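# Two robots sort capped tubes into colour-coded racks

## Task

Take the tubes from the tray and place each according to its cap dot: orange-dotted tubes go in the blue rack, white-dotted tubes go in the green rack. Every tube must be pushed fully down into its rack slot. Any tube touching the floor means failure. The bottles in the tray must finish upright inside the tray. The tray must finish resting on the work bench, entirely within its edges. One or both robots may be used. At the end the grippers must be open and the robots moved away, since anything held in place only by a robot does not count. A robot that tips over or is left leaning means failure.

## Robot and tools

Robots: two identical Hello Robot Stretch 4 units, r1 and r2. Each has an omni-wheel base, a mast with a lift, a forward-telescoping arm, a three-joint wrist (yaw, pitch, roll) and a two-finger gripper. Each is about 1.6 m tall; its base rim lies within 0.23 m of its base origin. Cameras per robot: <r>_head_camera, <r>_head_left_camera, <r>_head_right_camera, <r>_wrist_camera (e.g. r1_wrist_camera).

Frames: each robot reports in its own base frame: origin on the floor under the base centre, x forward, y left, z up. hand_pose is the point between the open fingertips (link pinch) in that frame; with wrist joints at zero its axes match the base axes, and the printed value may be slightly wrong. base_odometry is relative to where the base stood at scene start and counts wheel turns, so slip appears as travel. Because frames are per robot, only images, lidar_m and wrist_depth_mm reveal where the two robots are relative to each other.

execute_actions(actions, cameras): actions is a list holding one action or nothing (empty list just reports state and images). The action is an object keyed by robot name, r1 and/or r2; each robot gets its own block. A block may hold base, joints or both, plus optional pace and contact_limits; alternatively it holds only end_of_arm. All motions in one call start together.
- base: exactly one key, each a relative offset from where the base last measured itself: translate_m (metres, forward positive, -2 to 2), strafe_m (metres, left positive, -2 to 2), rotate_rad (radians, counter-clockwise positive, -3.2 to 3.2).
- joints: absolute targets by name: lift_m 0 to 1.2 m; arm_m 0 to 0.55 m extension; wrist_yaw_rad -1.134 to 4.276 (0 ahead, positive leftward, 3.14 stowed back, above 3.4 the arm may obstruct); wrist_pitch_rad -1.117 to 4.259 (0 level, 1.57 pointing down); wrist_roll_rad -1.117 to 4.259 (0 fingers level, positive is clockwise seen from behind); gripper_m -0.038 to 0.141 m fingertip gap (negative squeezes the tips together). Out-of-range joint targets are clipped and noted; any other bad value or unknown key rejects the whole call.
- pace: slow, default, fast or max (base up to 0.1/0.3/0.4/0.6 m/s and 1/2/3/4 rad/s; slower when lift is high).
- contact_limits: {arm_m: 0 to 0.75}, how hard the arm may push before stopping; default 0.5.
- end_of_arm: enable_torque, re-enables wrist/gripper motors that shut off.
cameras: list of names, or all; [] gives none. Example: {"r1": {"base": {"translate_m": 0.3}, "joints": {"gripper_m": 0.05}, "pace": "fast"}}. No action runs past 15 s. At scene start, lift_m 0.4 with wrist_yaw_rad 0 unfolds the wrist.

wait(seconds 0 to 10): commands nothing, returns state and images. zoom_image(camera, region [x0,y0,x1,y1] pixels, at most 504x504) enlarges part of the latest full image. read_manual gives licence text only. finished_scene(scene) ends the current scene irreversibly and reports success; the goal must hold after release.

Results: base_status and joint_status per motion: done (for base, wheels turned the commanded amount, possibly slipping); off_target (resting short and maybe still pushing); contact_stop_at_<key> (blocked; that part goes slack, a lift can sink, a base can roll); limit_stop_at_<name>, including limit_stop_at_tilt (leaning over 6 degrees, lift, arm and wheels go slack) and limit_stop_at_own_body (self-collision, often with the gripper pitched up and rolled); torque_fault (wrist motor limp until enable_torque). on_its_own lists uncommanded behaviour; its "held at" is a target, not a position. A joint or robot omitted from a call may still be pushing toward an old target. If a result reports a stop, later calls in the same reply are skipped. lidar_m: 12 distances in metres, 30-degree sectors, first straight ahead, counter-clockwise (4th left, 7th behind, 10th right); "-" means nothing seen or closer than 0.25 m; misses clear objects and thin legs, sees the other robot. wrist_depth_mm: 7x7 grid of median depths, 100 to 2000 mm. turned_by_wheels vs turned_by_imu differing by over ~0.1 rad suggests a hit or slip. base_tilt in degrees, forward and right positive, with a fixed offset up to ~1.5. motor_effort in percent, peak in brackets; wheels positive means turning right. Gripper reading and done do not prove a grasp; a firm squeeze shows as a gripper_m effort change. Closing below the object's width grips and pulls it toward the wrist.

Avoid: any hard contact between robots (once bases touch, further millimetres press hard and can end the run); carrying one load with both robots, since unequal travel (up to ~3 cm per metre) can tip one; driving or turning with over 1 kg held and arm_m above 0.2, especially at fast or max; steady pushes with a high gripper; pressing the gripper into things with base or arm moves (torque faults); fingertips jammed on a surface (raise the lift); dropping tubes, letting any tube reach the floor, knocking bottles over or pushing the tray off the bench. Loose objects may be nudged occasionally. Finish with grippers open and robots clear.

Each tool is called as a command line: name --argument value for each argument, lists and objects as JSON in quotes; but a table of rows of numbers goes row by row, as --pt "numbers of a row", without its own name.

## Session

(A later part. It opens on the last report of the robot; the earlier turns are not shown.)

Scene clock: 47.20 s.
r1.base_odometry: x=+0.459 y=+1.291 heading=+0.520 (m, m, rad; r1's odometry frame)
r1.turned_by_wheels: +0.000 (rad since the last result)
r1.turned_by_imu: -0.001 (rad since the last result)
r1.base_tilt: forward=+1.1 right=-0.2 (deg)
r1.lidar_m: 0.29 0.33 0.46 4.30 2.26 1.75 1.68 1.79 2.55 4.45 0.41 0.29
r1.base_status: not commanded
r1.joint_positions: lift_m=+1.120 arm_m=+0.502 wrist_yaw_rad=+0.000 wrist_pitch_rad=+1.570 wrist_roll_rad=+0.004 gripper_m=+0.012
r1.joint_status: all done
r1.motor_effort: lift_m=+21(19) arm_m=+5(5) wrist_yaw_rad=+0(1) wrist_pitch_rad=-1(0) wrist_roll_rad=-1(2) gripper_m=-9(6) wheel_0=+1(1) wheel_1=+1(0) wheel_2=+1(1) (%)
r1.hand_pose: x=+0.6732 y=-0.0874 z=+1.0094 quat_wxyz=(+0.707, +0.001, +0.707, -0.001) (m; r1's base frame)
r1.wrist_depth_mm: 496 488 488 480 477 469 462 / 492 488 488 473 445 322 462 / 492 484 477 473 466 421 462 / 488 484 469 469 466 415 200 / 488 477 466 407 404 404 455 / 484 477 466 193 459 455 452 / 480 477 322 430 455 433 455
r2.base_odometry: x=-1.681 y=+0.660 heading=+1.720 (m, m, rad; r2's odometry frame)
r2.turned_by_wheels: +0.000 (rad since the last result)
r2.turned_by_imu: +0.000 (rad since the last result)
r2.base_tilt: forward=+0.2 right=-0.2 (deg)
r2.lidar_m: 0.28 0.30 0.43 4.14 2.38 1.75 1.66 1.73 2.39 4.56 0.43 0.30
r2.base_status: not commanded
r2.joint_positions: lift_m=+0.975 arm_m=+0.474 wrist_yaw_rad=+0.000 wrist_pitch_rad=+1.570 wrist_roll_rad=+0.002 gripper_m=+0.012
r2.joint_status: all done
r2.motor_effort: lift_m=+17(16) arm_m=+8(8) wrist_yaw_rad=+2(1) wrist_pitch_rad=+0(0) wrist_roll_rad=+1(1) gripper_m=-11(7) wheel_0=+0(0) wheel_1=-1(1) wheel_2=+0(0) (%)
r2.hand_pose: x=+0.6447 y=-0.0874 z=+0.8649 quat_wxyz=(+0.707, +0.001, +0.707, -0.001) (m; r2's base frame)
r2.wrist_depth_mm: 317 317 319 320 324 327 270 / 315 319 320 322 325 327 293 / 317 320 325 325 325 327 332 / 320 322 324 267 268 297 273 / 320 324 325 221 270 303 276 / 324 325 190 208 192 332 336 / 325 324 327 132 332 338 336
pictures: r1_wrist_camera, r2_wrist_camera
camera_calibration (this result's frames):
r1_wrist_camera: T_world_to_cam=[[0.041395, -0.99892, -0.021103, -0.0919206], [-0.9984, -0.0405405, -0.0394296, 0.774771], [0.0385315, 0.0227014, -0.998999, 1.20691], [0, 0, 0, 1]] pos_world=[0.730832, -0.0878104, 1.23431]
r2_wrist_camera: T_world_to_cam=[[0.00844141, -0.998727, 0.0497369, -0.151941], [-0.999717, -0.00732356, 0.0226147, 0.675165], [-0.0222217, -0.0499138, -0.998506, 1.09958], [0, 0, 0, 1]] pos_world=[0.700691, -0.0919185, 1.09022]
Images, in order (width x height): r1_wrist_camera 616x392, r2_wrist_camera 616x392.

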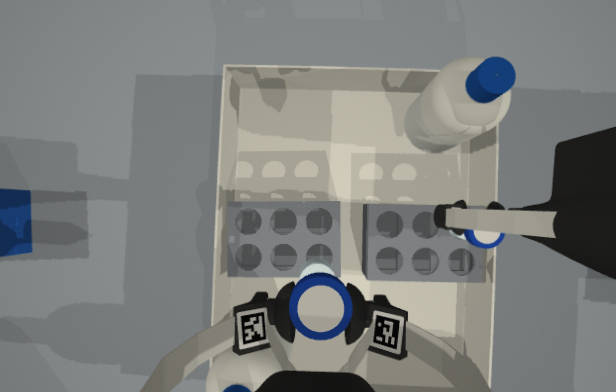

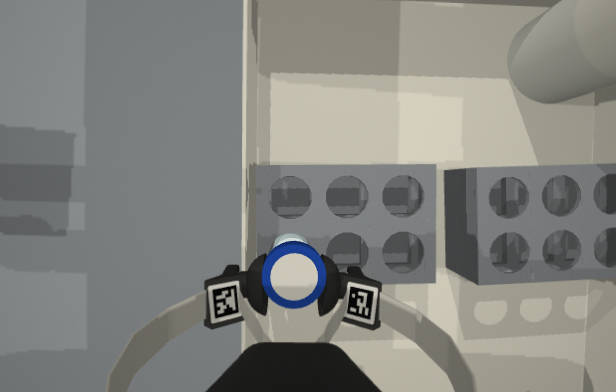

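execute_actions --actions '[{"r2": {"joints": {"lift_m": 1.09}}}]' --cameras '[]'

execute_actions --actions '[{"r2": {"base": {"strafe_m": 0.32}, "joints": {"arm_m": 0.49}}, "r1": {"base": {"strafe_m": -0.27}}}]' --cameras '["r1_wrist_camera", "r2_wrist_camera", "r1_head_right_camera"]'

Scene clock: 49.47 s.
r1.base_odometry: x=+0.459 y=+1.291 heading=+0.520 (m, m, rad; r1's odometry frame)
r1.turned_by_wheels: +0.000 (rad since the last result)
r1.turned_by_imu: +0.000 (rad since the last result)
r1.base_tilt: forward=+1.0 right=-0.1 (deg)
r1.lidar_m: 0.29 0.31 0.47 4.29 2.27 1.74 1.69 1.78 2.56 4.47 0.42 0.31
r1.base_status: not commanded
r1.joint_positions: lift_m=+1.120 arm_m=+0.502 wrist_yaw_rad=+0.000 wrist_pitch_rad=+1.570 wrist_roll_rad=+0.004 gripper_m=+0.012
r1.joint_status: not commanded
r1.motor_effort: lift_m=+21(21) arm_m=+5(5) wrist_yaw_rad=-1(1) wrist_pitch_rad=-2(1) wrist_roll_rad=-1(2) gripper_m=-8(8) wheel_0=+1(1) wheel_1=+0(0) wheel_2=+0(1) (%)
r1.hand_pose: x=+0.6732 y=-0.0874 z=+1.0094 quat_wxyz=(+0.707, +0.001, +0.707, -0.001) (m; r1's base frame)
r1.wrist_depth_mm: 496 492 492 480 477 469 462 / 492 488 480 477 445 324 462 / 488 488 480 469 466 421 462 / 492 484 477 466 466 418 459 / 484 484 469 413 407 404 226 / 484 477 469 194 459 459 455 / 477 473 324 433 455 430 452
r2.base_odometry: x=-1.681 y=+0.660 heading=+1.720 (m, m, rad; r2's odometry frame)
r2.turned_by_wheels: +0.000 (rad since the last result)
r2.turned_by_imu: +0.000 (rad since the last result)
r2.base_tilt: forward=+0.3 right=-0.2 (deg)
r2.lidar_m: 0.29 0.30 0.44 4.13 2.36 1.73 1.66 1.75 2.39 4.58 0.43 0.31
r2.base_status: not commanded
r2.joint_positions: lift_m=+1.090 arm_m=+0.474 wrist_yaw_rad=+0.000 wrist_pitch_rad=+1.570 wrist_roll_rad=+0.002 gripper_m=+0.012
r2.joint_status: all done
r2.motor_effort: lift_m=+21(23) arm_m=+8(8) wrist_yaw_rad=+2(2) wrist_pitch_rad=+0(0) wrist_roll_rad=+1(1) gripper_m=-13(9) wheel_0=+0(0) wheel_1=-1(1) wheel_2=+0(0) (%)
r2.hand_pose: x=+0.6447 y=-0.0874 z=+0.9795 quat_wxyz=(+0.707, +0.001, +0.707, -0.001) (m; r2's base frame)
r2.wrist_depth_mm: 421 430 433 413 439 439 304 / 427 430 433 433 436 370 309 / 430 430 436 436 439 442 415 / 424 433 439 379 413 387 169 / 430 436 439 221 442 445 402 / 430 439 190 208 191 449 459 / 433 436 439 132 445 427 459
pictures: none
No camera images: the call's "cameras" was empty. Leave "cameras" out to get every camera's image.

Scene clock: 51.87 s.
r1.base_odometry: x=+0.593 y=+1.057 heading=+0.520 (m, m, rad; r1's odometry frame)
r1.turned_by_wheels: +0.000 (rad since the last result)
r1.turned_by_imu: +0.000 (rad since the last result)
r1.base_tilt: forward=+0.9 right=-0.1 (deg)
r1.lidar_m: 0.28 0.29 0.43 4.57 2.32 1.77 1.71 1.82 2.57 4.19 0.39 0.30
r1.base_status: done
r1.joint_positions: lift_m=+1.120 arm_m=+0.502 wrist_yaw_rad=+0.000 wrist_pitch_rad=+1.570 wrist_roll_rad=+0.004 gripper_m=+0.012
r1.joint_status: not commanded
r1.motor_effort: lift_m=+21(21) arm_m=+5(5) wrist_yaw_rad=-1(0) wrist_pitch_rad=+0(1) wrist_roll_rad=-1(2) gripper_m=-12(8) wheel_0=-1(9) wheel_1=-1(5) wheel_2=+0(4) (%)
r1.hand_pose: x=+0.6732 y=-0.0874 z=+1.0094 quat_wxyz=(+0.707, +0.001, +0.707, -0.001) (m; r1's base frame)
r1.wrist_depth_mm: 500 492 484 480 477 469 462 / 462 449 373 477 469 469 466 / 484 480 439 477 469 466 459 / 469 480 473 469 469 459 459 / 427 439 413 469 466 433 397 / 462 477 473 193 462 433 418 / 399 477 449 462 462 455 452
r2.base_odometry: x=-1.998 y=+0.612 heading=+1.720 (m, m, rad; r2's odometry frame)
r2.turned_by_wheels: +0.000 (rad since the last result)
r2.turned_by_imu: -0.001 (rad since the last result)
r2.base_tilt: forward=+0.3 right=-0.2 (deg)
r2.lidar_m: 0.29 0.28 3.98 3.84 2.38 1.72 1.66 1.76 2.41 1.21 0.45 0.32
r2.base_status: done
r2.joint_positions: lift_m=+1.090 arm_m=+0.489 wrist_yaw_rad=+0.000 wrist_pitch_rad=+1.570 wrist_roll_rad=+0.002 gripper_m=+0.012
r2.joint_status: all done
r2.motor_effort: lift_m=+22(22) arm_m=+8(8) wrist_yaw_rad=+1(1) wrist_pitch_rad=+0(1) wrist_roll_rad=+1(1) gripper_m=-15(12) wheel_0=+2(8) wheel_1=-1(10) wheel_2=+0(1) (%)
r2.hand_pose: x=+0.6598 y=-0.0874 z=+0.9795 quat_wxyz=(+0.707, +0.001, +0.707, -0.001) (m; r2's base frame)
r2.wrist_depth_mm: 421 427 433 436 442 442 445 / 427 427 433 439 442 449 421 / 427 430 436 436 442 445 421 / 430 433 436 436 442 449 421 / 430 436 436 221 445 449 410 / 436 436 191 208 191 452 418 / 433 439 439 132 452 452 399
pictures: r1_head_right_camera, r1_wrist_camera, r2_wrist_camera
camera_calibration (this result's frames):
r1_wrist_camera: T_world_to_cam=[[0.0413946, -0.99892, -0.021103, -0.0919208], [-0.9984, -0.0405401, -0.0394296, 0.774781], [0.0385315, 0.0227014, -0.998999, 1.20691], [0, 0, 0, 1]] pos_world=[0.730842, -0.0878104, 1.23431]
r2_wrist_camera: T_world_to_cam=[[0.00845834, -0.998727, 0.0497366, -0.157777], [-0.999717, -0.00733877, 0.0226497, 0.687544], [-0.0222559, -0.0499141, -0.998506, 1.21434], [0, 0, 0, 1]] pos_world=[0.71571, -0.0919177, 1.2048]
Images, in order (width x height): r1_head_right_camera 420x672, r1_wrist_camera 616x392, r2_wrist_camera 616x392.

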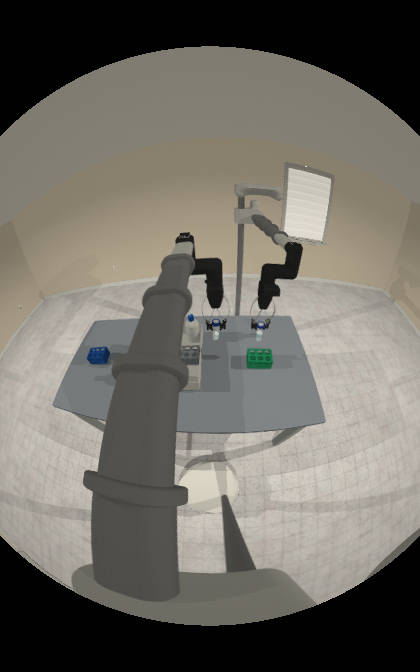

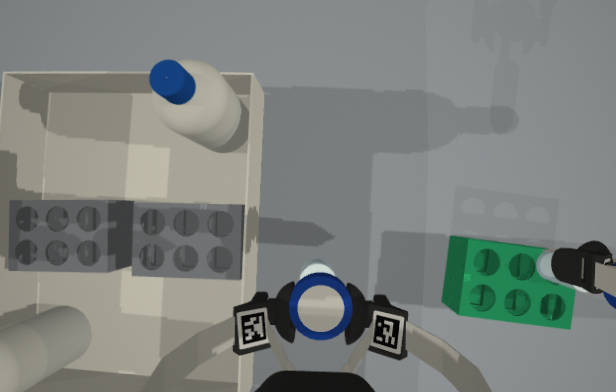

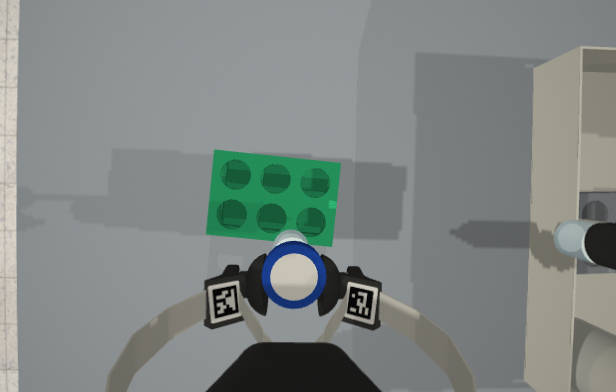

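execute_actions --actions '[{"r2": {"base": {"strafe_m": 0.059}, "joints": {"arm_m": 0.509, "lift_m": 1.05}}}]' --cameras '["r1_wrist_camera", "r2_wrist_camera"]'

Scene clock: 54.93 s.
r1.base_odometry: x=+0.593 y=+1.057 heading=+0.520 (m, m, rad; r1's odometry frame)
r1.turned_by_wheels: +0.000 (rad since the last result)
r1.turned_by_imu: +0.000 (rad since the last result)
r1.base_tilt: forward=+0.9 right=-0.1 (deg)
r1.lidar_m: 0.27 0.30 0.42 4.56 2.30 1.75 1.71 1.80 2.58 4.20 0.38 0.29
r1.base_status: not commanded
r1.joint_positions: lift_m=+1.120 arm_m=+0.502 wrist_yaw_rad=+0.000 wrist_pitch_rad=+1.570 wrist_roll_rad=+0.004 gripper_m=+0.012
r1.joint_status: not commanded
r1.motor_effort: lift_m=+21(21) arm_m=+5(5) wrist_yaw_rad=-1(1) wrist_pitch_rad=+1(0) wrist_roll_rad=-2(2) gripper_m=-11(10) wheel_0=-1(1) wheel_1=-1(1) wheel_2=+0(0) (%)
r1.hand_pose: x=+0.6732 y=-0.0874 z=+1.0094 quat_wxyz=(+0.707, +0.001, +0.707, -0.001) (m; r1's base frame)
r1.wrist_depth_mm: 496 492 488 480 477 473 469 / 462 449 353 480 473 469 462 / 484 484 442 477 469 466 462 / 469 477 477 473 469 462 459 / 430 439 413 469 466 433 452 / 466 480 473 193 462 433 404 / 402 477 449 466 459 452 452
r2.base_odometry: x=-2.056 y=+0.604 heading=+1.720 (m, m, rad; r2's odometry frame)
r2.turned_by_wheels: +0.000 (rad since the last result)
r2.turned_by_imu: +0.000 (rad since the last result)
r2.base_tilt: forward=+0.3 right=-0.2 (deg)
r2.lidar_m: 0.28 0.31 3.93 3.76 2.40 1.73 1.66 1.75 2.40 1.22 0.45 0.31
r2.base_status: done
r2.joint_positions: lift_m=+1.050 arm_m=+0.508 wrist_yaw_rad=+0.000 wrist_pitch_rad=+1.570 wrist_roll_rad=+0.002 gripper_m=+0.012
r2.joint_status: all done
r2.motor_effort: lift_m=+16(17) arm_m=+8(8) wrist_yaw_rad=+0(1) wrist_pitch_rad=+0(1) wrist_roll_rad=+1(1) gripper_m=-13(12) wheel_0=+2(9) wheel_1=-1(11) wheel_2=+0(0) (%)
r2.hand_pose: x=+0.6787 y=-0.0874 z=+0.9399 quat_wxyz=(+0.707, +0.001, +0.707, -0.001) (m; r2's base frame)
r2.wrist_depth_mm: 384 387 392 397 399 402 407 / 759 392 394 402 402 407 407 / 750 392 394 397 402 407 410 / 759 397 399 345 402 407 413 / 750 397 402 222 402 410 415 / 778 399 190 208 191 413 418 / 402 397 404 132 410 413 418
pictures: r1_wrist_camera, r2_wrist_camera
camera_calibration (this result's frames):
r1_wrist_camera: T_world_to_cam=[[0.0413946, -0.99892, -0.021103, -0.0919208], [-0.9984, -0.04054, -0.0394297, 0.774783], [0.0385316, 0.0227014, -0.998999, 1.20691], [0, 0, 0, 1]] pos_world=[0.730844, -0.0878104, 1.23431]
r2_wrist_camera: T_world_to_cam=[[0.00844674, -0.998727, 0.049736, -0.15596], [-0.999715, -0.00732369, 0.0227193, 0.707346], [-0.0223262, -0.0499138, -0.998504, 1.17527], [0, 0, 0, 1]] pos_world=[0.734701, -0.0919185, 1.1652]
Images, in order (width x height): r1_wrist_camera 616x392, r2_wrist_camera 616x392.

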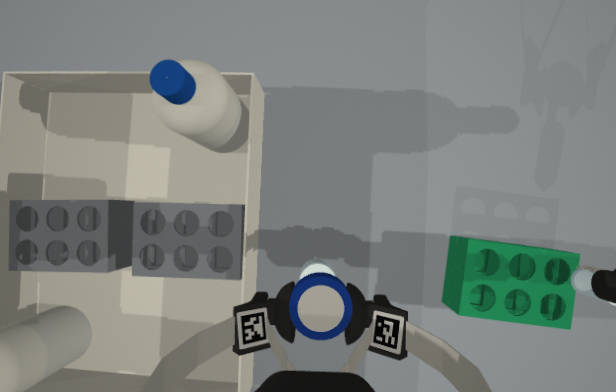

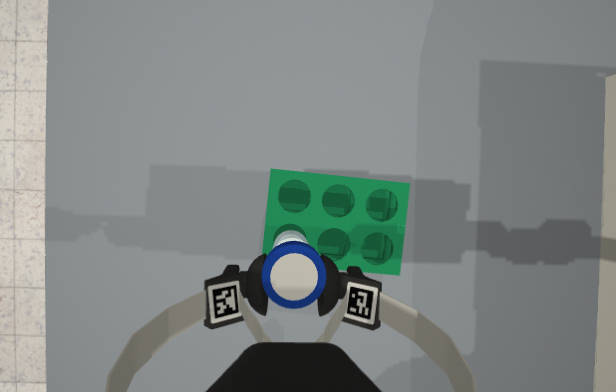

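zoom_image --camera "r2_wrist_camera" --region '[220, 150, 420, 320]'

Region (220, 150, 420, 320) of r2_wrist_camera's 616x392 image, scaled by 2.520; it fills the top 428 rows of this view, and the rest is white.

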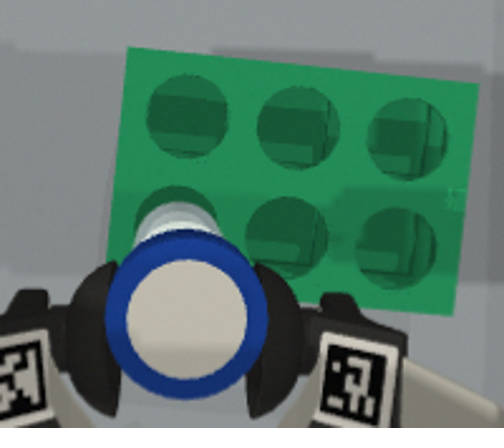

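execute_actions --actions '[{"r2": {"joints": {"lift_m": 0.99}, "pace": "slow"}}]' --cameras '["r1_wrist_camera", "r2_wrist_camera", "r1_head_camera"]'

Scene clock: 57.77 s.
r1.base_odometry: x=+0.593 y=+1.057 heading=+0.520 (m, m, rad; r1's odometry frame)
r1.turned_by_wheels: +0.000 (rad since the last result)
r1.turned_by_imu: +0.000 (rad since the last result)
r1.base_tilt: forward=+1.0 right=-0.1 (deg)
r1.lidar_m: 0.28 0.30 0.44 4.56 2.30 1.73 1.71 1.82 2.57 4.19 0.39 0.29
r1.base_status: not commanded
r1.joint_positions: lift_m=+1.120 arm_m=+0.502 wrist_yaw_rad=+0.000 wrist_pitch_rad=+1.570 wrist_roll_rad=+0.004 gripper_m=+0.012
r1.joint_status: not commanded
r1.motor_effort: lift_m=+21(21) arm_m=+4(5) wrist_yaw_rad=-1(2) wrist_pitch_rad=+0(2) wrist_roll_rad=-2(1) gripper_m=-14(9) wheel_0=-1(1) wheel_1=-1(1) wheel_2=+0(0) (%)
r1.hand_pose: x=+0.6732 y=-0.0874 z=+1.0094 quat_wxyz=(+0.707, +0.001, +0.707, -0.001) (m; r1's base frame)
r1.wrist_depth_mm: 496 492 488 480 473 469 466 / 459 449 355 477 473 469 462 / 484 484 442 477 473 466 462 / 466 480 473 469 466 462 459 / 430 439 413 469 466 430 455 / 466 473 469 194 459 433 407 / 402 473 452 466 459 452 452
r2.base_odometry: x=-2.056 y=+0.604 heading=+1.720 (m, m, rad; r2's odometry frame)
r2.turned_by_wheels: +0.000 (rad since the last result)
r2.turned_by_imu: +0.000 (rad since the last result)
r2.base_tilt: forward=+0.3 right=-0.2 (deg)
r2.lidar_m: 0.28 0.31 3.93 3.76 2.37 1.73 1.66 1.75 2.40 1.21 0.45 0.30
r2.base_status: not commanded
r2.joint_positions: lift_m=+0.990 arm_m=+0.508 wrist_yaw_rad=+0.000 wrist_pitch_rad=+1.570 wrist_roll_rad=+0.002 gripper_m=+0.012
r2.joint_status: all done
r2.motor_effort: lift_m=+16(23) arm_m=+8(8) wrist_yaw_rad=+2(2) wrist_pitch_rad=+0(0) wrist_roll_rad=+1(1) gripper_m=-11(11) wheel_0=+2(2) wheel_1=-1(1) wheel_2=+0(0) (%)
r2.hand_pose: x=+0.6787 y=-0.0874 z=+0.8799 quat_wxyz=(+0.707, +0.001, +0.707, -0.001) (m; r2's base frame)
r2.wrist_depth_mm: 329 332 334 336 340 345 347 / 330 332 336 340 342 343 349 / 332 334 340 342 343 345 347 / 334 334 340 283 319 347 353 / 334 340 342 220 289 351 351 / 336 340 190 209 192 351 355 / 338 340 342 132 349 353 355
pictures: r1_head_camera, r1_wrist_camera, r2_wrist_camera
camera_calibration (this result's frames):
r1_wrist_camera: T_world_to_cam=[[0.0413946, -0.99892, -0.021103, -0.0919209], [-0.9984, -0.0405401, -0.0394296, 0.774782], [0.0385315, 0.0227014, -0.998999, 1.20691], [0, 0, 0, 1]] pos_world=[0.730844, -0.0878104, 1.23431]
r2_wrist_camera: T_world_to_cam=[[0.00844648, -0.998727, 0.049736, -0.152976], [-0.999715, -0.00732343, 0.0227193, 0.708713], [-0.0223262, -0.0499138, -0.998504, 1.11537], [0, 0, 0, 1]] pos_world=[0.734705, -0.0919185, 1.10521]
Images, in order (width x height): r1_head_camera 420x560, r1_wrist_camera 616x392, r2_wrist_camera 616x392.

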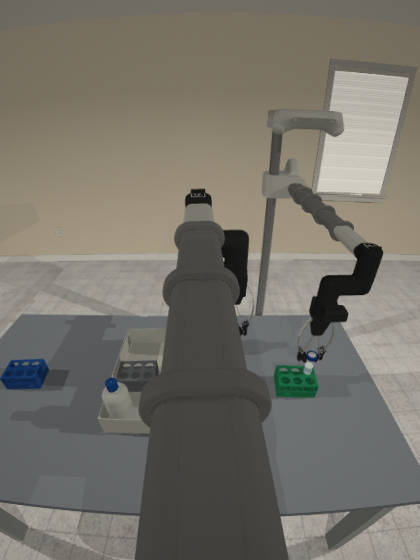

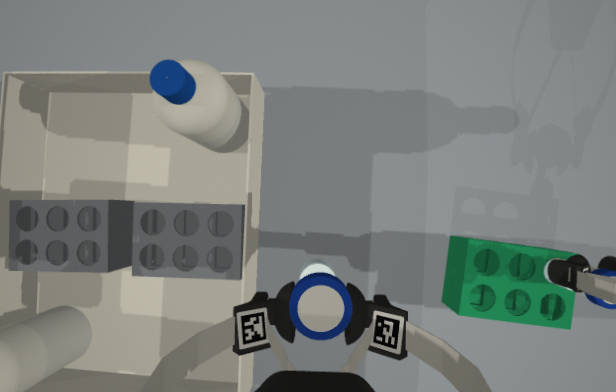

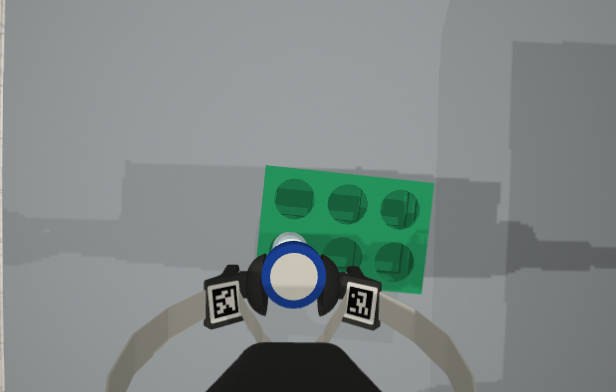

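execute_actions --actions '[{"r2": {"joints": {"lift_m": 0.966}, "pace": "slow"}}]' --cameras '["r2_wrist_camera", "r1_head_camera"]'

zoom_image --camera "r1_head_camera" --region '[250, 310, 360, 410]'

Scene clock: 60.03 s.
r1.base_odometry: x=+0.593 y=+1.057 heading=+0.520 (m, m, rad; r1's odometry frame)
r1.turned_by_wheels: +0.000 (rad since the last result)
r1.turned_by_imu: +0.000 (rad since the last result)
r1.base_tilt: forward=+1.1 right=-0.1 (deg)
r1.lidar_m: 0.28 0.30 0.43 4.56 2.29 1.77 1.70 1.79 2.56 4.18 0.38 0.29
r1.base_status: not commanded
r1.joint_positions: lift_m=+1.120 arm_m=+0.502 wrist_yaw_rad=+0.000 wrist_pitch_rad=+1.570 wrist_roll_rad=+0.004 gripper_m=+0.012
r1.joint_status: not commanded
r1.motor_effort: lift_m=+20(21) arm_m=+5(5) wrist_yaw_rad=+0(0) wrist_pitch_rad=+0(0) wrist_roll_rad=-2(2) gripper_m=-11(11) wheel_0=-1(1) wheel_1=-1(1) wheel_2=+0(0) (%)
r1.hand_pose: x=+0.6732 y=-0.0874 z=+1.0094 quat_wxyz=(+0.707, +0.001, +0.707, -0.001) (m; r1's base frame)
r1.wrist_depth_mm: 496 492 488 480 477 469 466 / 462 449 357 477 473 462 462 / 488 484 439 473 473 469 462 / 466 477 469 473 469 459 459 / 427 439 415 469 466 455 430 / 462 477 473 193 459 430 413 / 402 469 452 466 459 452 452
r2.base_odometry: x=-2.056 y=+0.604 heading=+1.720 (m, m, rad; r2's odometry frame)
r2.turned_by_wheels: +0.000 (rad since the last result)
r2.turned_by_imu: +0.000 (rad since the last result)
r2.base_tilt: forward=+0.3 right=-0.2 (deg)
r2.lidar_m: 0.29 0.31 3.92 3.76 2.38 1.74 1.66 1.75 2.41 1.20 0.44 0.31
r2.base_status: not commanded
r2.joint_positions: lift_m=+0.966 arm_m=+0.508 wrist_yaw_rad=+0.000 wrist_pitch_rad=+1.570 wrist_roll_rad=+0.002 gripper_m=+0.012
r2.joint_status: all done
r2.motor_effort: lift_m=+16(15) arm_m=+8(8) wrist_yaw_rad=+1(1) wrist_pitch_rad=-1(0) wrist_roll_rad=+2(1) gripper_m=-11(11) wheel_0=+2(1) wheel_1=-1(1) wheel_2=-1(0) (%)
r2.hand_pose: x=+0.6787 y=-0.0874 z=+0.8559 quat_wxyz=(+0.707, +0.001, +0.707, -0.001) (m; r2's base frame)
r2.wrist_depth_mm: 304 309 310 314 317 319 320 / 309 310 312 315 317 320 325 / 309 310 315 315 319 324 324 / 310 314 314 262 291 324 325 / 312 315 317 221 263 325 329 / 312 317 190 208 191 327 330 / 315 315 319 132 325 329 334
pictures: r1_head_camera, r2_wrist_camera
camera_calibration (this result's frames):
r2_wrist_camera: T_world_to_cam=[[0.00844649, -0.998727, 0.049736, -0.151783], [-0.999715, -0.00732344, 0.0227193, 0.709259], [-0.0223262, -0.0499138, -0.998504, 1.09141], [0, 0, 0, 1]] pos_world=[0.734706, -0.0919185, 1.08122]
Images, in order (width x height): r1_head_camera 420x560, r2_wrist_camera 616x392.

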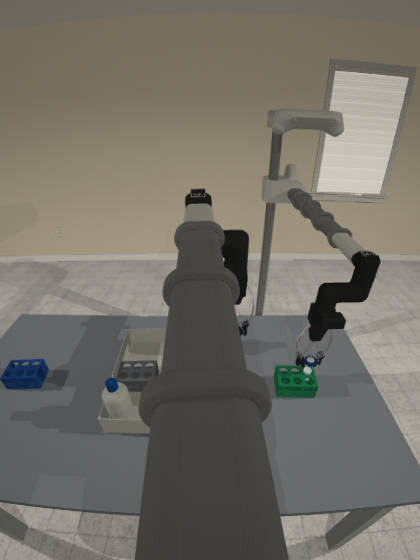

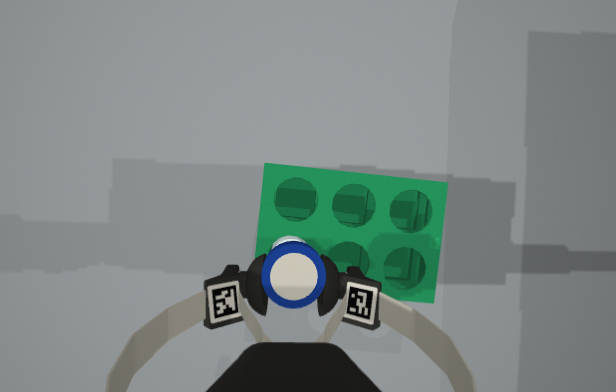

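Region (250, 310, 360, 410) of r1_head_camera's 420x560 image, scaled by 4.582, with more detail than that image has; it fills the top 458 rows of this view, and the rest is white.

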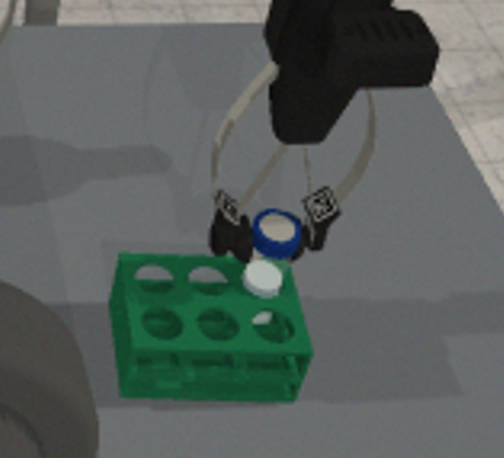

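execute_actions --actions '[{"r2": {"joints": {"gripper_m": 0.06}}}]' --cameras '["r2_wrist_camera"]'

execute_actions --actions '[{"r2": {"joints": {"lift_m": 1.1}}}]' --cameras '[]'

execute_actions --actions '[{"r2": {"joints": {"arm_m": 0.05}, "pace": "fast"}, "r1": {"base": {"strafe_m": -0.16}, "joints": {"arm_m": 0.46}}}]' --cameras '["r1_wrist_camera", "r2_head_camera"]'

Scene clock: 62.23 s.
r1.base_odometry: x=+0.593 y=+1.057 heading=+0.520 (m, m, rad; r1's odometry frame)
r1.turned_by_wheels: +0.000 (rad since the last result)
r1.turned_by_imu: +0.000 (rad since the last result)
r1.base_tilt: forward=+1.1 right=-0.1 (deg)
r1.lidar_m: 0.27 0.29 0.43 4.56 2.30 1.77 1.71 1.82 2.56 4.19 0.39 0.28
r1.base_status: not commanded
r1.joint_positions: lift_m=+1.120 arm_m=+0.502 wrist_yaw_rad=+0.000 wrist_pitch_rad=+1.570 wrist_roll_rad=+0.004 gripper_m=+0.012
r1.joint_status: not commanded
r1.motor_effort: lift_m=+20(20) arm_m=+5(5) wrist_yaw_rad=+1(0) wrist_pitch_rad=+0(1) wrist_roll_rad=-1(1) gripper_m=-10(10) wheel_0=-1(1) wheel_1=-1(1) wheel_2=+0(0) (%)
r1.hand_pose: x=+0.6732 y=-0.0874 z=+1.0094 quat_wxyz=(+0.707, +0.001, +0.707, -0.001) (m; r1's base frame)
r1.wrist_depth_mm: 500 496 484 484 473 466 462 / 459 452 353 477 473 469 466 / 488 484 442 477 469 466 462 / 466 480 477 473 469 462 455 / 427 439 413 469 462 455 452 / 462 473 469 194 459 433 413 / 402 473 449 466 459 452 452
r2.base_odometry: x=-2.056 y=+0.604 heading=+1.720 (m, m, rad; r2's odometry frame)
r2.turned_by_wheels: +0.000 (rad since the last result)
r2.turned_by_imu: +0.000 (rad since the last result)
r2.base_tilt: forward=+0.2 right=-0.2 (deg)
r2.lidar_m: 0.30 0.32 3.90 3.76 2.36 1.74 1.66 1.73 2.40 1.22 0.44 0.32
r2.base_status: not commanded
r2.joint_positions: lift_m=+0.966 arm_m=+0.508 wrist_yaw_rad=+0.000 wrist_pitch_rad=+1.570 wrist_roll_rad=+0.002 gripper_m=+0.060
r2.joint_status: all done
r2.motor_effort: lift_m=+16(16) arm_m=+8(8) wrist_yaw_rad=+0(0) wrist_pitch_rad=-1(1) wrist_roll_rad=+0(1) gripper_m=-2(12) wheel_0=+1(2) wheel_1=-1(1) wheel_2=+0(0) (%)
r2.hand_pose: x=+0.6787 y=-0.0874 z=+0.8559 quat_wxyz=(+0.707, +0.001, +0.707, -0.001) (m; r2's base frame)
r2.wrist_depth_mm: 306 309 310 315 315 320 322 / 307 310 312 315 319 322 324 / 309 312 315 317 320 322 325 / 309 314 314 259 291 325 327 / 312 314 315 258 263 327 329 / 314 315 198 262 200 329 332 / 315 315 319 131 329 329 332
pictures: r2_wrist_camera
camera_calibration (this result's frames):
r2_wrist_camera: T_world_to_cam=[[0.00844642, -0.998727, 0.049736, -0.151783], [-0.999715, -0.00732336, 0.0227193, 0.709261], [-0.0223262, -0.0499138, -0.998504, 1.09141], [0, 0, 0, 1]] pos_world=[0.734708, -0.0919185, 1.08122]
Images, in order (width x height): r2_wrist_camera 616x392.

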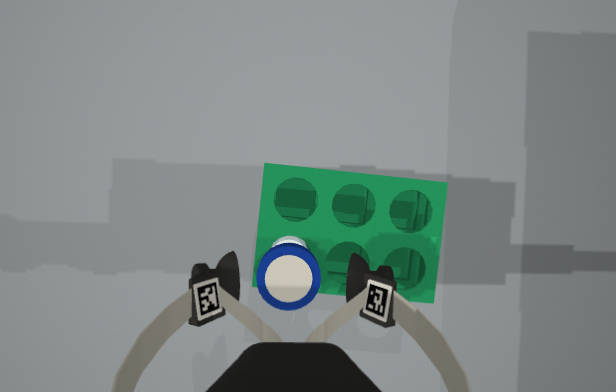

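Scene clock: 63.87 s.
r1.base_odometry: x=+0.593 y=+1.057 heading=+0.520 (m, m, rad; r1's odometry frame)
r1.turned_by_wheels: +0.000 (rad since the last result)
r1.turned_by_imu: +0.000 (rad since the last result)
r1.base_tilt: forward=+1.0 right=-0.1 (deg)
r1.lidar_m: 0.27 0.31 0.45 4.57 2.30 1.74 1.71 1.81 2.56 4.18 0.40 0.29
r1.base_status: not commanded
r1.joint_positions: lift_m=+1.120 arm_m=+0.502 wrist_yaw_rad=+0.000 wrist_pitch_rad=+1.570 wrist_roll_rad=+0.004 gripper_m=+0.012
r1.joint_status: not commanded
r1.motor_effort: lift_m=+21(21) arm_m=+5(5) wrist_yaw_rad=+2(1) wrist_pitch_rad=-1(0) wrist_roll_rad=-1(1) gripper_m=-8(8) wheel_0=-1(1) wheel_1=-1(1) wheel_2=+0(0) (%)
r1.hand_pose: x=+0.6732 y=-0.0874 z=+1.0094 quat_wxyz=(+0.707, +0.001, +0.707, -0.001) (m; r1's base frame)
r1.wrist_depth_mm: 496 492 484 480 473 466 466 / 459 449 355 477 473 466 462 / 488 480 439 477 469 462 459 / 469 477 473 477 469 462 459 / 430 439 415 469 466 455 424 / 466 473 473 193 459 430 415 / 402 469 449 462 459 455 452
r2.base_odometry: x=-2.056 y=+0.604 heading=+1.720 (m, m, rad; r2's odometry frame)
r2.turned_by_wheels: +0.000 (rad since the last result)
r2.turned_by_imu: +0.000 (rad since the last result)
r2.base_tilt: forward=+0.3 right=-0.2 (deg)
r2.lidar_m: 0.29 0.31 3.91 3.77 2.38 1.73 1.68 1.74 2.38 1.21 0.45 0.33
r2.base_status: not commanded
r2.joint_positions: lift_m=+1.100 arm_m=+0.508 wrist_yaw_rad=+0.000 wrist_pitch_rad=+1.570 wrist_roll_rad=+0.002 gripper_m=+0.060
r2.joint_status: all done
r2.motor_effort: lift_m=+22(22) arm_m=+8(8) wrist_yaw_rad=+1(1) wrist_pitch_rad=+0(1) wrist_roll_rad=+1(1) gripper_m=-4(1) wheel_0=+2(2) wheel_1=-1(1) wheel_2=+0(0) (%)
r2.hand_pose: x=+0.6787 y=-0.0874 z=+0.9895 quat_wxyz=(+0.707, +0.001, +0.707, -0.001) (m; r2's base frame)
r2.wrist_depth_mm: 1138 436 439 449 449 455 455 / 1160 439 439 449 449 455 462 / 1160 442 449 449 452 459 459 / 1182 449 445 394 455 459 459 / 1182 445 449 445 455 459 462 / 1182 449 199 455 200 462 466 / 1182 449 452 131 462 466 469
pictures: none
No camera images: the call's "cameras" was empty. Leave "cameras" out to get every camera's image.

Scene clock: 65.90 s.
r1.base_odometry: x=+0.672 y=+0.918 heading=+0.520 (m, m, rad; r1's odometry frame)
r1.turned_by_wheels: +0.000 (rad since the last result)
r1.turned_by_imu: +0.000 (rad since the last result)
r1.base_tilt: forward=+1.0 right=-0.2 (deg)
r1.lidar_m: 0.27 0.29 0.41 4.73 2.31 1.76 1.72 1.82 2.56 4.02 0.37 0.28
r1.base_status: done
r1.joint_positions: lift_m=+1.120 arm_m=+0.461 wrist_yaw_rad=+0.000 wrist_pitch_rad=+1.570 wrist_roll_rad=+0.004 gripper_m=+0.012
r1.joint_status: all done
r1.motor_effort: lift_m=+21(21) arm_m=-5(4) wrist_yaw_rad=-1(0) wrist_pitch_rad=-2(1) wrist_roll_rad=-2(2) gripper_m=-8(7) wheel_0=+2(9) wheel_1=+0(12) wheel_2=+0(1) (%)
r1.hand_pose: x=+0.6320 y=-0.0874 z=+1.0094 quat_wxyz=(+0.707, +0.001, +0.707, -0.001) (m; r1's base frame)
r1.wrist_depth_mm: 368 488 488 480 480 469 466 / 359 449 480 477 477 469 462 / 488 480 484 473 469 466 462 / 424 459 477 473 466 462 455 / 484 477 473 469 407 462 455 / 480 473 473 193 404 455 452 / 455 473 469 462 459 455 452
r2.base_odometry: x=-2.056 y=+0.604 heading=+1.720 (m, m, rad; r2's odometry frame)
r2.turned_by_wheels: +0.000 (rad since the last result)
r2.turned_by_imu: +0.000 (rad since the last result)
r2.base_tilt: forward=+0.2 right=-0.2 (deg)
r2.lidar_m: 0.29 0.31 3.92 3.77 2.40 1.73 1.67 1.74 2.41 1.24 0.44 0.30
r2.base_status: not commanded
r2.joint_positions: lift_m=+1.100 arm_m=+0.051 wrist_yaw_rad=+0.000 wrist_pitch_rad=+1.570 wrist_roll_rad=+0.002 gripper_m=+0.060
r2.joint_status: all done
r2.motor_effort: lift_m=+21(21) arm_m=-8(8) wrist_yaw_rad=+3(1) wrist_pitch_rad=-1(1) wrist_roll_rad=+1(1) gripper_m=-4(2) wheel_0=+2(1) wheel_1=-1(1) wheel_2=-1(0) (%)
r2.hand_pose: x=+0.2224 y=-0.0874 z=+0.9895 quat_wxyz=(+0.707, +0.001, +0.707, -0.001) (m; r2's base frame)
r2.wrist_depth_mm: 1160 439 445 445 452 452 459 / 1182 442 445 449 455 455 462 / 1160 439 442 452 455 459 466 / 1182 1182 1182 1205 1205 1205 1205 / 1182 1182 991 991 1205 1255 1255 / 1182 1205 199 1008 200 1229 1255 / 1182 1205 1205 131 1281 1229 1255
pictures: r1_wrist_camera, r2_head_camera
camera_calibration (this result's frames):
r1_wrist_camera: T_world_to_cam=[[0.0413045, -0.998924, -0.0211089, -0.0901511], [-0.998409, -0.040453, -0.0392879, 0.733477], [0.0383917, 0.0226981, -0.999005, 1.20859], [0, 0, 0, 1]] pos_world=[0.689633, -0.0878154, 1.2343]
Images, in order (width x height): r1_wrist_camera 616x392, r2_head_camera 420x560.

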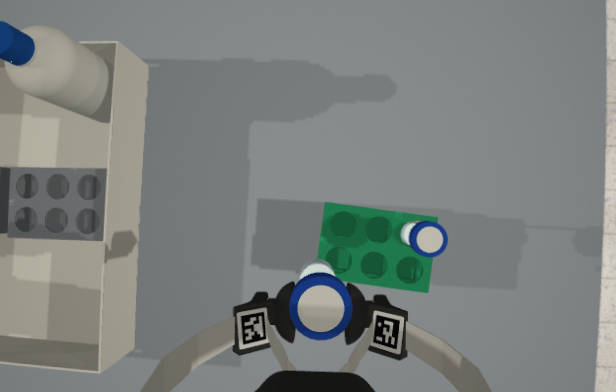

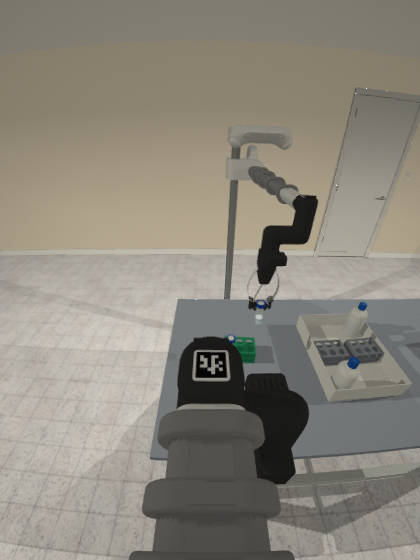

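zoom_image --camera "r1_wrist_camera" --region '[260, 180, 470, 350]'

Region (260, 180, 470, 350) of r1_wrist_camera's 616x392 image, scaled by 2.400; it fills the top 408 rows of this view, and the rest is white.

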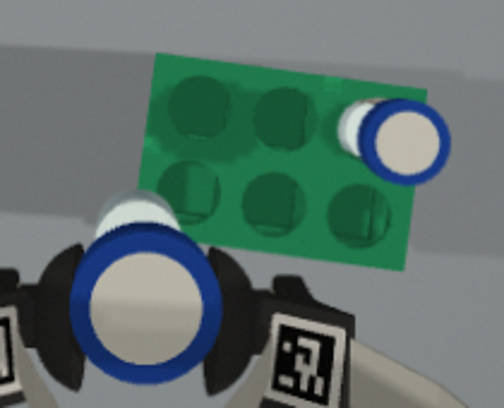

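execute_actions --actions '[{"r1": {"base": {"strafe_m": -0.021}, "joints": {"arm_m": 0.457, "lift_m": 1.05}}}]' --cameras '["r1_wrist_camera"]'

zoom_image --camera "r1_wrist_camera" --region '[240, 170, 470, 350]'

Scene clock: 69.17 s.
r1.base_odometry: x=+0.683 y=+0.900 heading=+0.520 (m, m, rad; r1's odometry frame)
r1.turned_by_wheels: +0.000 (rad since the last result)
r1.turned_by_imu: -0.001 (rad since the last result)
r1.base_tilt: forward=+1.1 right=+0.0 (deg)
r1.lidar_m: 0.27 0.28 0.43 4.75 2.30 1.76 1.72 1.83 2.60 4.01 0.38 0.27
r1.base_status: done
r1.joint_positions: lift_m=+1.050 arm_m=+0.458 wrist_yaw_rad=+0.000 wrist_pitch_rad=+1.570 wrist_roll_rad=+0.004 gripper_m=+0.012
r1.joint_status: all done
r1.motor_effort: lift_m=+14(21) arm_m=-5(6) wrist_yaw_rad=-2(2) wrist_pitch_rad=+0(1) wrist_roll_rad=-1(1) gripper_m=-11(11) wheel_0=-1(10) wheel_1=+0(11) wheel_2=+0(3) (%)
r1.hand_pose: x=+0.6290 y=-0.0874 z=+0.9400 quat_wxyz=(+0.707, +0.001, +0.707, -0.001) (m; r1's base frame)
r1.wrist_depth_mm: 345 418 415 410 407 399 397 / 364 415 410 404 402 397 394 / 387 415 410 404 399 397 392 / 370 413 407 404 397 394 389 / 377 410 404 342 338 392 392 / 387 407 399 193 336 389 384 / 377 404 397 394 392 387 387
r2.base_odometry: x=-2.056 y=+0.604 heading=+1.720 (m, m, rad; r2's odometry frame)
r2.turned_by_wheels: +0.000 (rad since the last result)
r2.turned_by_imu: +0.000 (rad since the last result)
r2.base_tilt: forward=+0.3 right=-0.2 (deg)
r2.lidar_m: 0.29 0.29 3.92 3.77 2.37 1.74 1.65 1.77 2.41 1.22 0.44 0.32
r2.base_status: not commanded
r2.joint_positions: lift_m=+1.100 arm_m=+0.051 wrist_yaw_rad=+0.000 wrist_pitch_rad=+1.570 wrist_roll_rad=+0.002 gripper_m=+0.060
r2.joint_status: not commanded
r2.motor_effort: lift_m=+21(21) arm_m=-8(8) wrist_yaw_rad=+2(2) wrist_pitch_rad=-1(1) wrist_roll_rad=+0(1) gripper_m=-4(3) wheel_0=+2(2) wheel_1=-1(1) wheel_2=+0(0) (%)
r2.hand_pose: x=+0.2224 y=-0.0874 z=+0.9895 quat_wxyz=(+0.707, +0.001, +0.707, -0.001) (m; r2's base frame)
r2.wrist_depth_mm: 1160 439 445 445 452 455 459 / 1138 442 449 449 455 452 459 / 1138 442 449 452 455 459 462 / 1182 1205 1205 1205 1229 1229 1229 / 1182 1182 991 1008 1205 1205 1255 / 1182 1205 200 1008 200 1229 1255 / 1182 1205 1205 131 1205 1229 1255
pictures: r1_wrist_camera
camera_calibration (this result's frames):
r1_wrist_camera: T_world_to_cam=[[0.0412832, -0.998924, -0.0211105, -0.0914784], [-0.998411, -0.0404325, -0.0392489, 0.727719], [0.0383531, 0.0226973, -0.999006, 1.13935], [0, 0, 0, 1]] pos_world=[0.686642, -0.0878166, 1.16485]
Images, in order (width x height): r1_wrist_camera 616x392.

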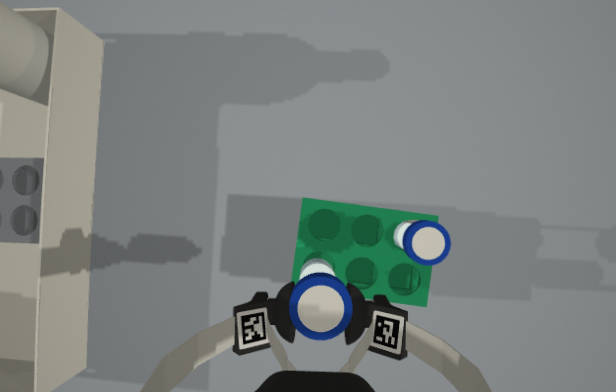

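Region (240, 170, 470, 350) of r1_wrist_camera's 616x392 image, scaled by 2.191; it fills the top 394 rows of this view, and the rest is white.

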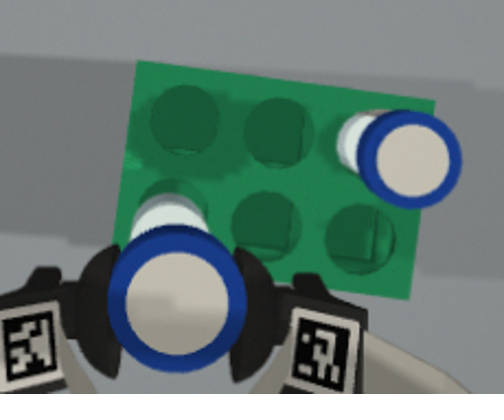

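execute_actions --actions '[{"r1": {"joints": {"lift_m": 0.99}, "pace": "slow"}, "r2": {"base": {"translate_m": -0.4}}}]' --cameras '["r1_wrist_camera", "r2_head_camera"]'

Scene clock: 72.60 s.
r1.base_odometry: x=+0.683 y=+0.900 heading=+0.520 (m, m, rad; r1's odometry frame)
r1.turned_by_wheels: +0.000 (rad since the last result)
r1.turned_by_imu: +0.000 (rad since the last result)
r1.base_tilt: forward=+0.8 right=-0.1 (deg)
r1.lidar_m: 0.25 0.28 0.44 4.74 2.30 1.77 1.71 1.81 2.57 4.02 0.38 0.29
r1.base_status: not commanded
r1.joint_positions: lift_m=+0.990 arm_m=+0.458 wrist_yaw_rad=+0.000 wrist_pitch_rad=+1.570 wrist_roll_rad=+0.004 gripper_m=+0.012
r1.joint_status: all done
r1.motor_effort: lift_m=+14(13) arm_m=-6(6) wrist_yaw_rad=-2(2) wrist_pitch_rad=+0(0) wrist_roll_rad=-1(1) gripper_m=-7(12) wheel_0=-1(1) wheel_1=+0(0) wheel_2=+0(0) (%)
r1.hand_pose: x=+0.6290 y=-0.0874 z=+0.8800 quat_wxyz=(+0.707, +0.001, +0.707, -0.001) (m; r1's base frame)
r1.wrist_depth_mm: 334 355 353 349 343 340 338 / 340 353 349 345 343 338 336 / 343 351 349 345 340 336 334 / 345 349 345 343 338 336 330 / 345 349 345 282 277 332 329 / 342 345 343 193 274 330 329 / 343 343 340 336 332 330 329
r2.base_odometry: x=-1.997 y=+0.208 heading=+1.720 (m, m, rad; r2's odometry frame)
r2.turned_by_wheels: +0.000 (rad since the last result)
r2.turned_by_imu: +0.002 (rad since the last result)
r2.base_tilt: forward=+0.2 right=-0.2 (deg)
r2.lidar_m: 0.68 3.61 3.91 3.77 1.79 1.31 1.27 1.33 1.83 4.95 1.01 0.75
r2.base_status: done
r2.joint_positions: lift_m=+1.100 arm_m=+0.051 wrist_yaw_rad=+0.000 wrist_pitch_rad=+1.570 wrist_roll_rad=+0.002 gripper_m=+0.060
r2.joint_status: not commanded
r2.motor_effort: lift_m=+21(21) arm_m=-8(8) wrist_yaw_rad=+1(1) wrist_pitch_rad=-1(2) wrist_roll_rad=+1(0) gripper_m=-6(6) wheel_0=+0(5) wheel_1=-1(5) wheel_2=-2(9) (%)
r2.hand_pose: x=+0.2224 y=-0.0874 z=+0.9895 quat_wxyz=(+0.707, +0.001, +0.707, -0.001) (m; r2's base frame)
r2.wrist_depth_mm: 1160 1138 1160 1182 1182 1229 1205 / 1160 1160 1205 1182 1205 1229 1229 / 1182 1182 1205 1205 1205 1205 1229 / 1160 1205 1182 1205 1229 1229 1229 / 1205 1205 976 991 1205 1205 1229 / 1205 1182 199 1008 199 1229 1229 / 1205 1182 1205 131 1229 1255 1255
pictures: r1_wrist_camera, r2_head_camera
camera_calibration (this result's frames):
r1_wrist_camera: T_world_to_cam=[[0.0412833, -0.998924, -0.0211105, -0.0927445], [-0.998411, -0.0404326, -0.0392489, 0.725363], [0.0383531, 0.0226973, -0.999006, 1.07943], [0, 0, 0, 1]] pos_world=[0.686639, -0.0878166, 1.10487]
Images, in order (width x height): r1_wrist_camera 616x392, r2_head_camera 420x560.

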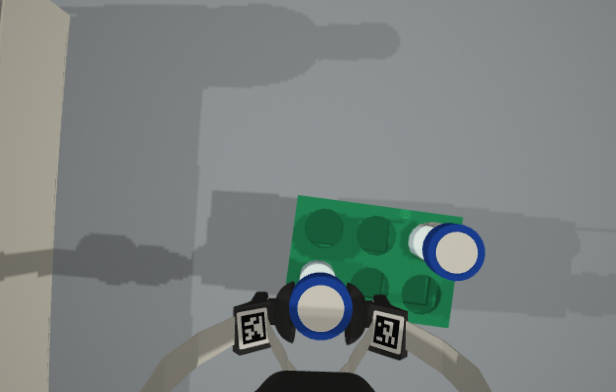

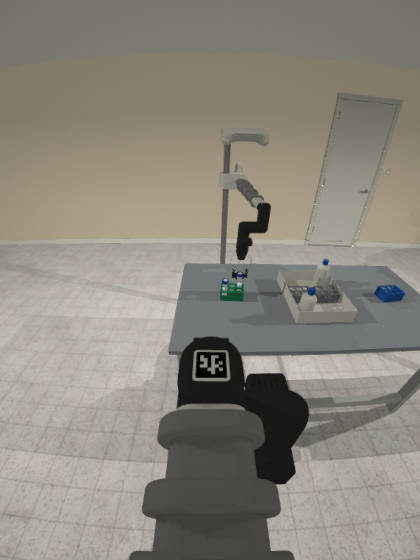

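execute_actions --actions '[{"r1": {"joints": {"lift_m": 0.966}, "pace": "slow"}}]' --cameras '["r1_wrist_camera", "r2_head_camera"]'

zoom_image --camera "r2_head_camera" --region '[190, 240, 280, 320]'

Scene clock: 74.17 s.
r1.base_odometry: x=+0.683 y=+0.900 heading=+0.520 (m, m, rad; r1's odometry frame)
r1.turned_by_wheels: +0.000 (rad since the last result)
r1.turned_by_imu: +0.000 (rad since the last result)
r1.base_tilt: forward=+0.9 right=-0.1 (deg)
r1.lidar_m: 0.26 0.29 0.43 4.74 2.31 1.77 1.71 1.83 2.60 4.01 0.38 0.27
r1.base_status: not commanded
r1.joint_positions: lift_m=+0.966 arm_m=+0.458 wrist_yaw_rad=+0.000 wrist_pitch_rad=+1.570 wrist_roll_rad=+0.004 gripper_m=+0.012
r1.joint_status: all done
r1.motor_effort: lift_m=+14(13) arm_m=-5(5) wrist_yaw_rad=-1(0) wrist_pitch_rad=-1(1) wrist_roll_rad=-1(2) gripper_m=-13(11) wheel_0=-1(1) wheel_1=+0(0) wheel_2=+0(0) (%)
r1.hand_pose: x=+0.6290 y=-0.0874 z=+0.8560 quat_wxyz=(+0.707, +0.001, +0.707, -0.001) (m; r1's base frame)
r1.wrist_depth_mm: 330 330 325 324 320 319 314 / 330 329 324 322 319 315 312 / 329 327 324 320 315 314 312 / 327 327 320 317 314 312 309 / 325 324 319 266 254 191 307 / 324 322 320 194 252 307 306 / 324 320 314 314 310 304 304
r2.base_odometry: x=-1.997 y=+0.208 heading=+1.720 (m, m, rad; r2's odometry frame)
r2.turned_by_wheels: +0.000 (rad since the last result)
r2.turned_by_imu: +0.000 (rad since the last result)
r2.base_tilt: forward=+0.2 right=-0.1 (deg)
r2.lidar_m: 0.68 3.60 3.92 3.77 1.79 1.33 1.26 1.31 1.85 4.95 1.01 0.75
r2.base_status: not commanded
r2.joint_positions: lift_m=+1.100 arm_m=+0.051 wrist_yaw_rad=+0.000 wrist_pitch_rad=+1.570 wrist_roll_rad=+0.002 gripper_m=+0.060
r2.joint_status: not commanded
r2.motor_effort: lift_m=+21(21) arm_m=-8(8) wrist_yaw_rad=+2(1) wrist_pitch_rad=-1(1) wrist_roll_rad=+0(0) gripper_m=-1(4) wheel_0=+0(1) wheel_1=+0(0) wheel_2=-2(2) (%)
r2.hand_pose: x=+0.2224 y=-0.0874 z=+0.9895 quat_wxyz=(+0.707, +0.001, +0.707, -0.001) (m; r2's base frame)
r2.wrist_depth_mm: 1160 1182 1182 1182 1182 1205 1205 / 1182 1182 1182 1182 1182 1205 1229 / 1160 1182 1182 1182 1205 1205 1255 / 1182 1205 1160 1182 1229 1205 1229 / 1182 1182 991 1008 1205 1255 1255 / 1182 1205 198 976 200 1229 1255 / 1182 1182 1205 131 1229 1255 1255
pictures: r1_wrist_camera, r2_head_camera
camera_calibration (this result's frames):
r1_wrist_camera: T_world_to_cam=[[0.0412833, -0.998924, -0.0211105, -0.093251], [-0.998411, -0.0404326, -0.0392489, 0.72442], [0.0383531, 0.0226973, -0.999006, 1.05546], [0, 0, 0, 1]] pos_world=[0.686639, -0.0878166, 1.08088]
Images, in order (width x height): r1_wrist_camera 616x392, r2_head_camera 420x560.

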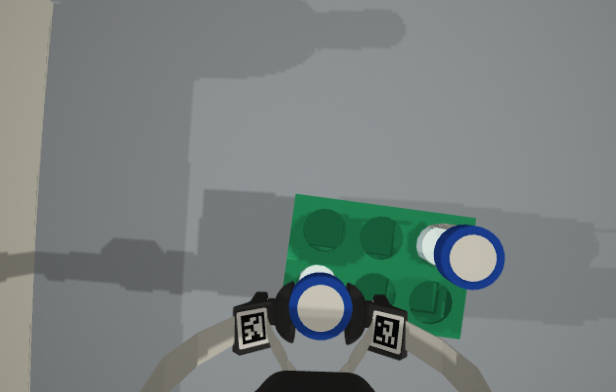

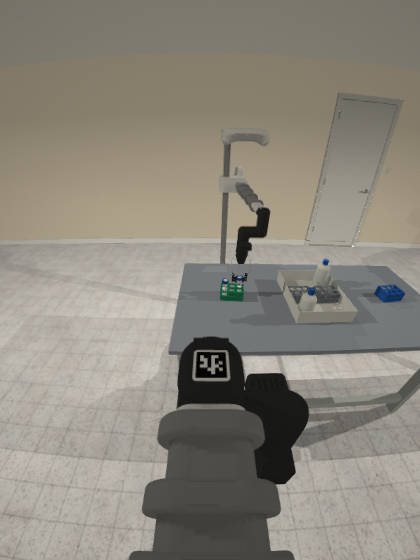

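Region (190, 240, 280, 320) of r2_head_camera's 420x560 image, scaled by 5.600, with more detail than that image has.

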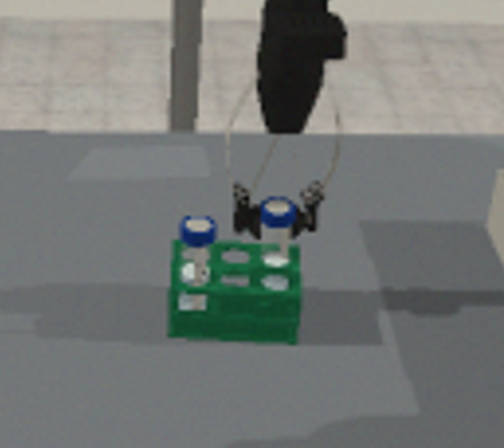

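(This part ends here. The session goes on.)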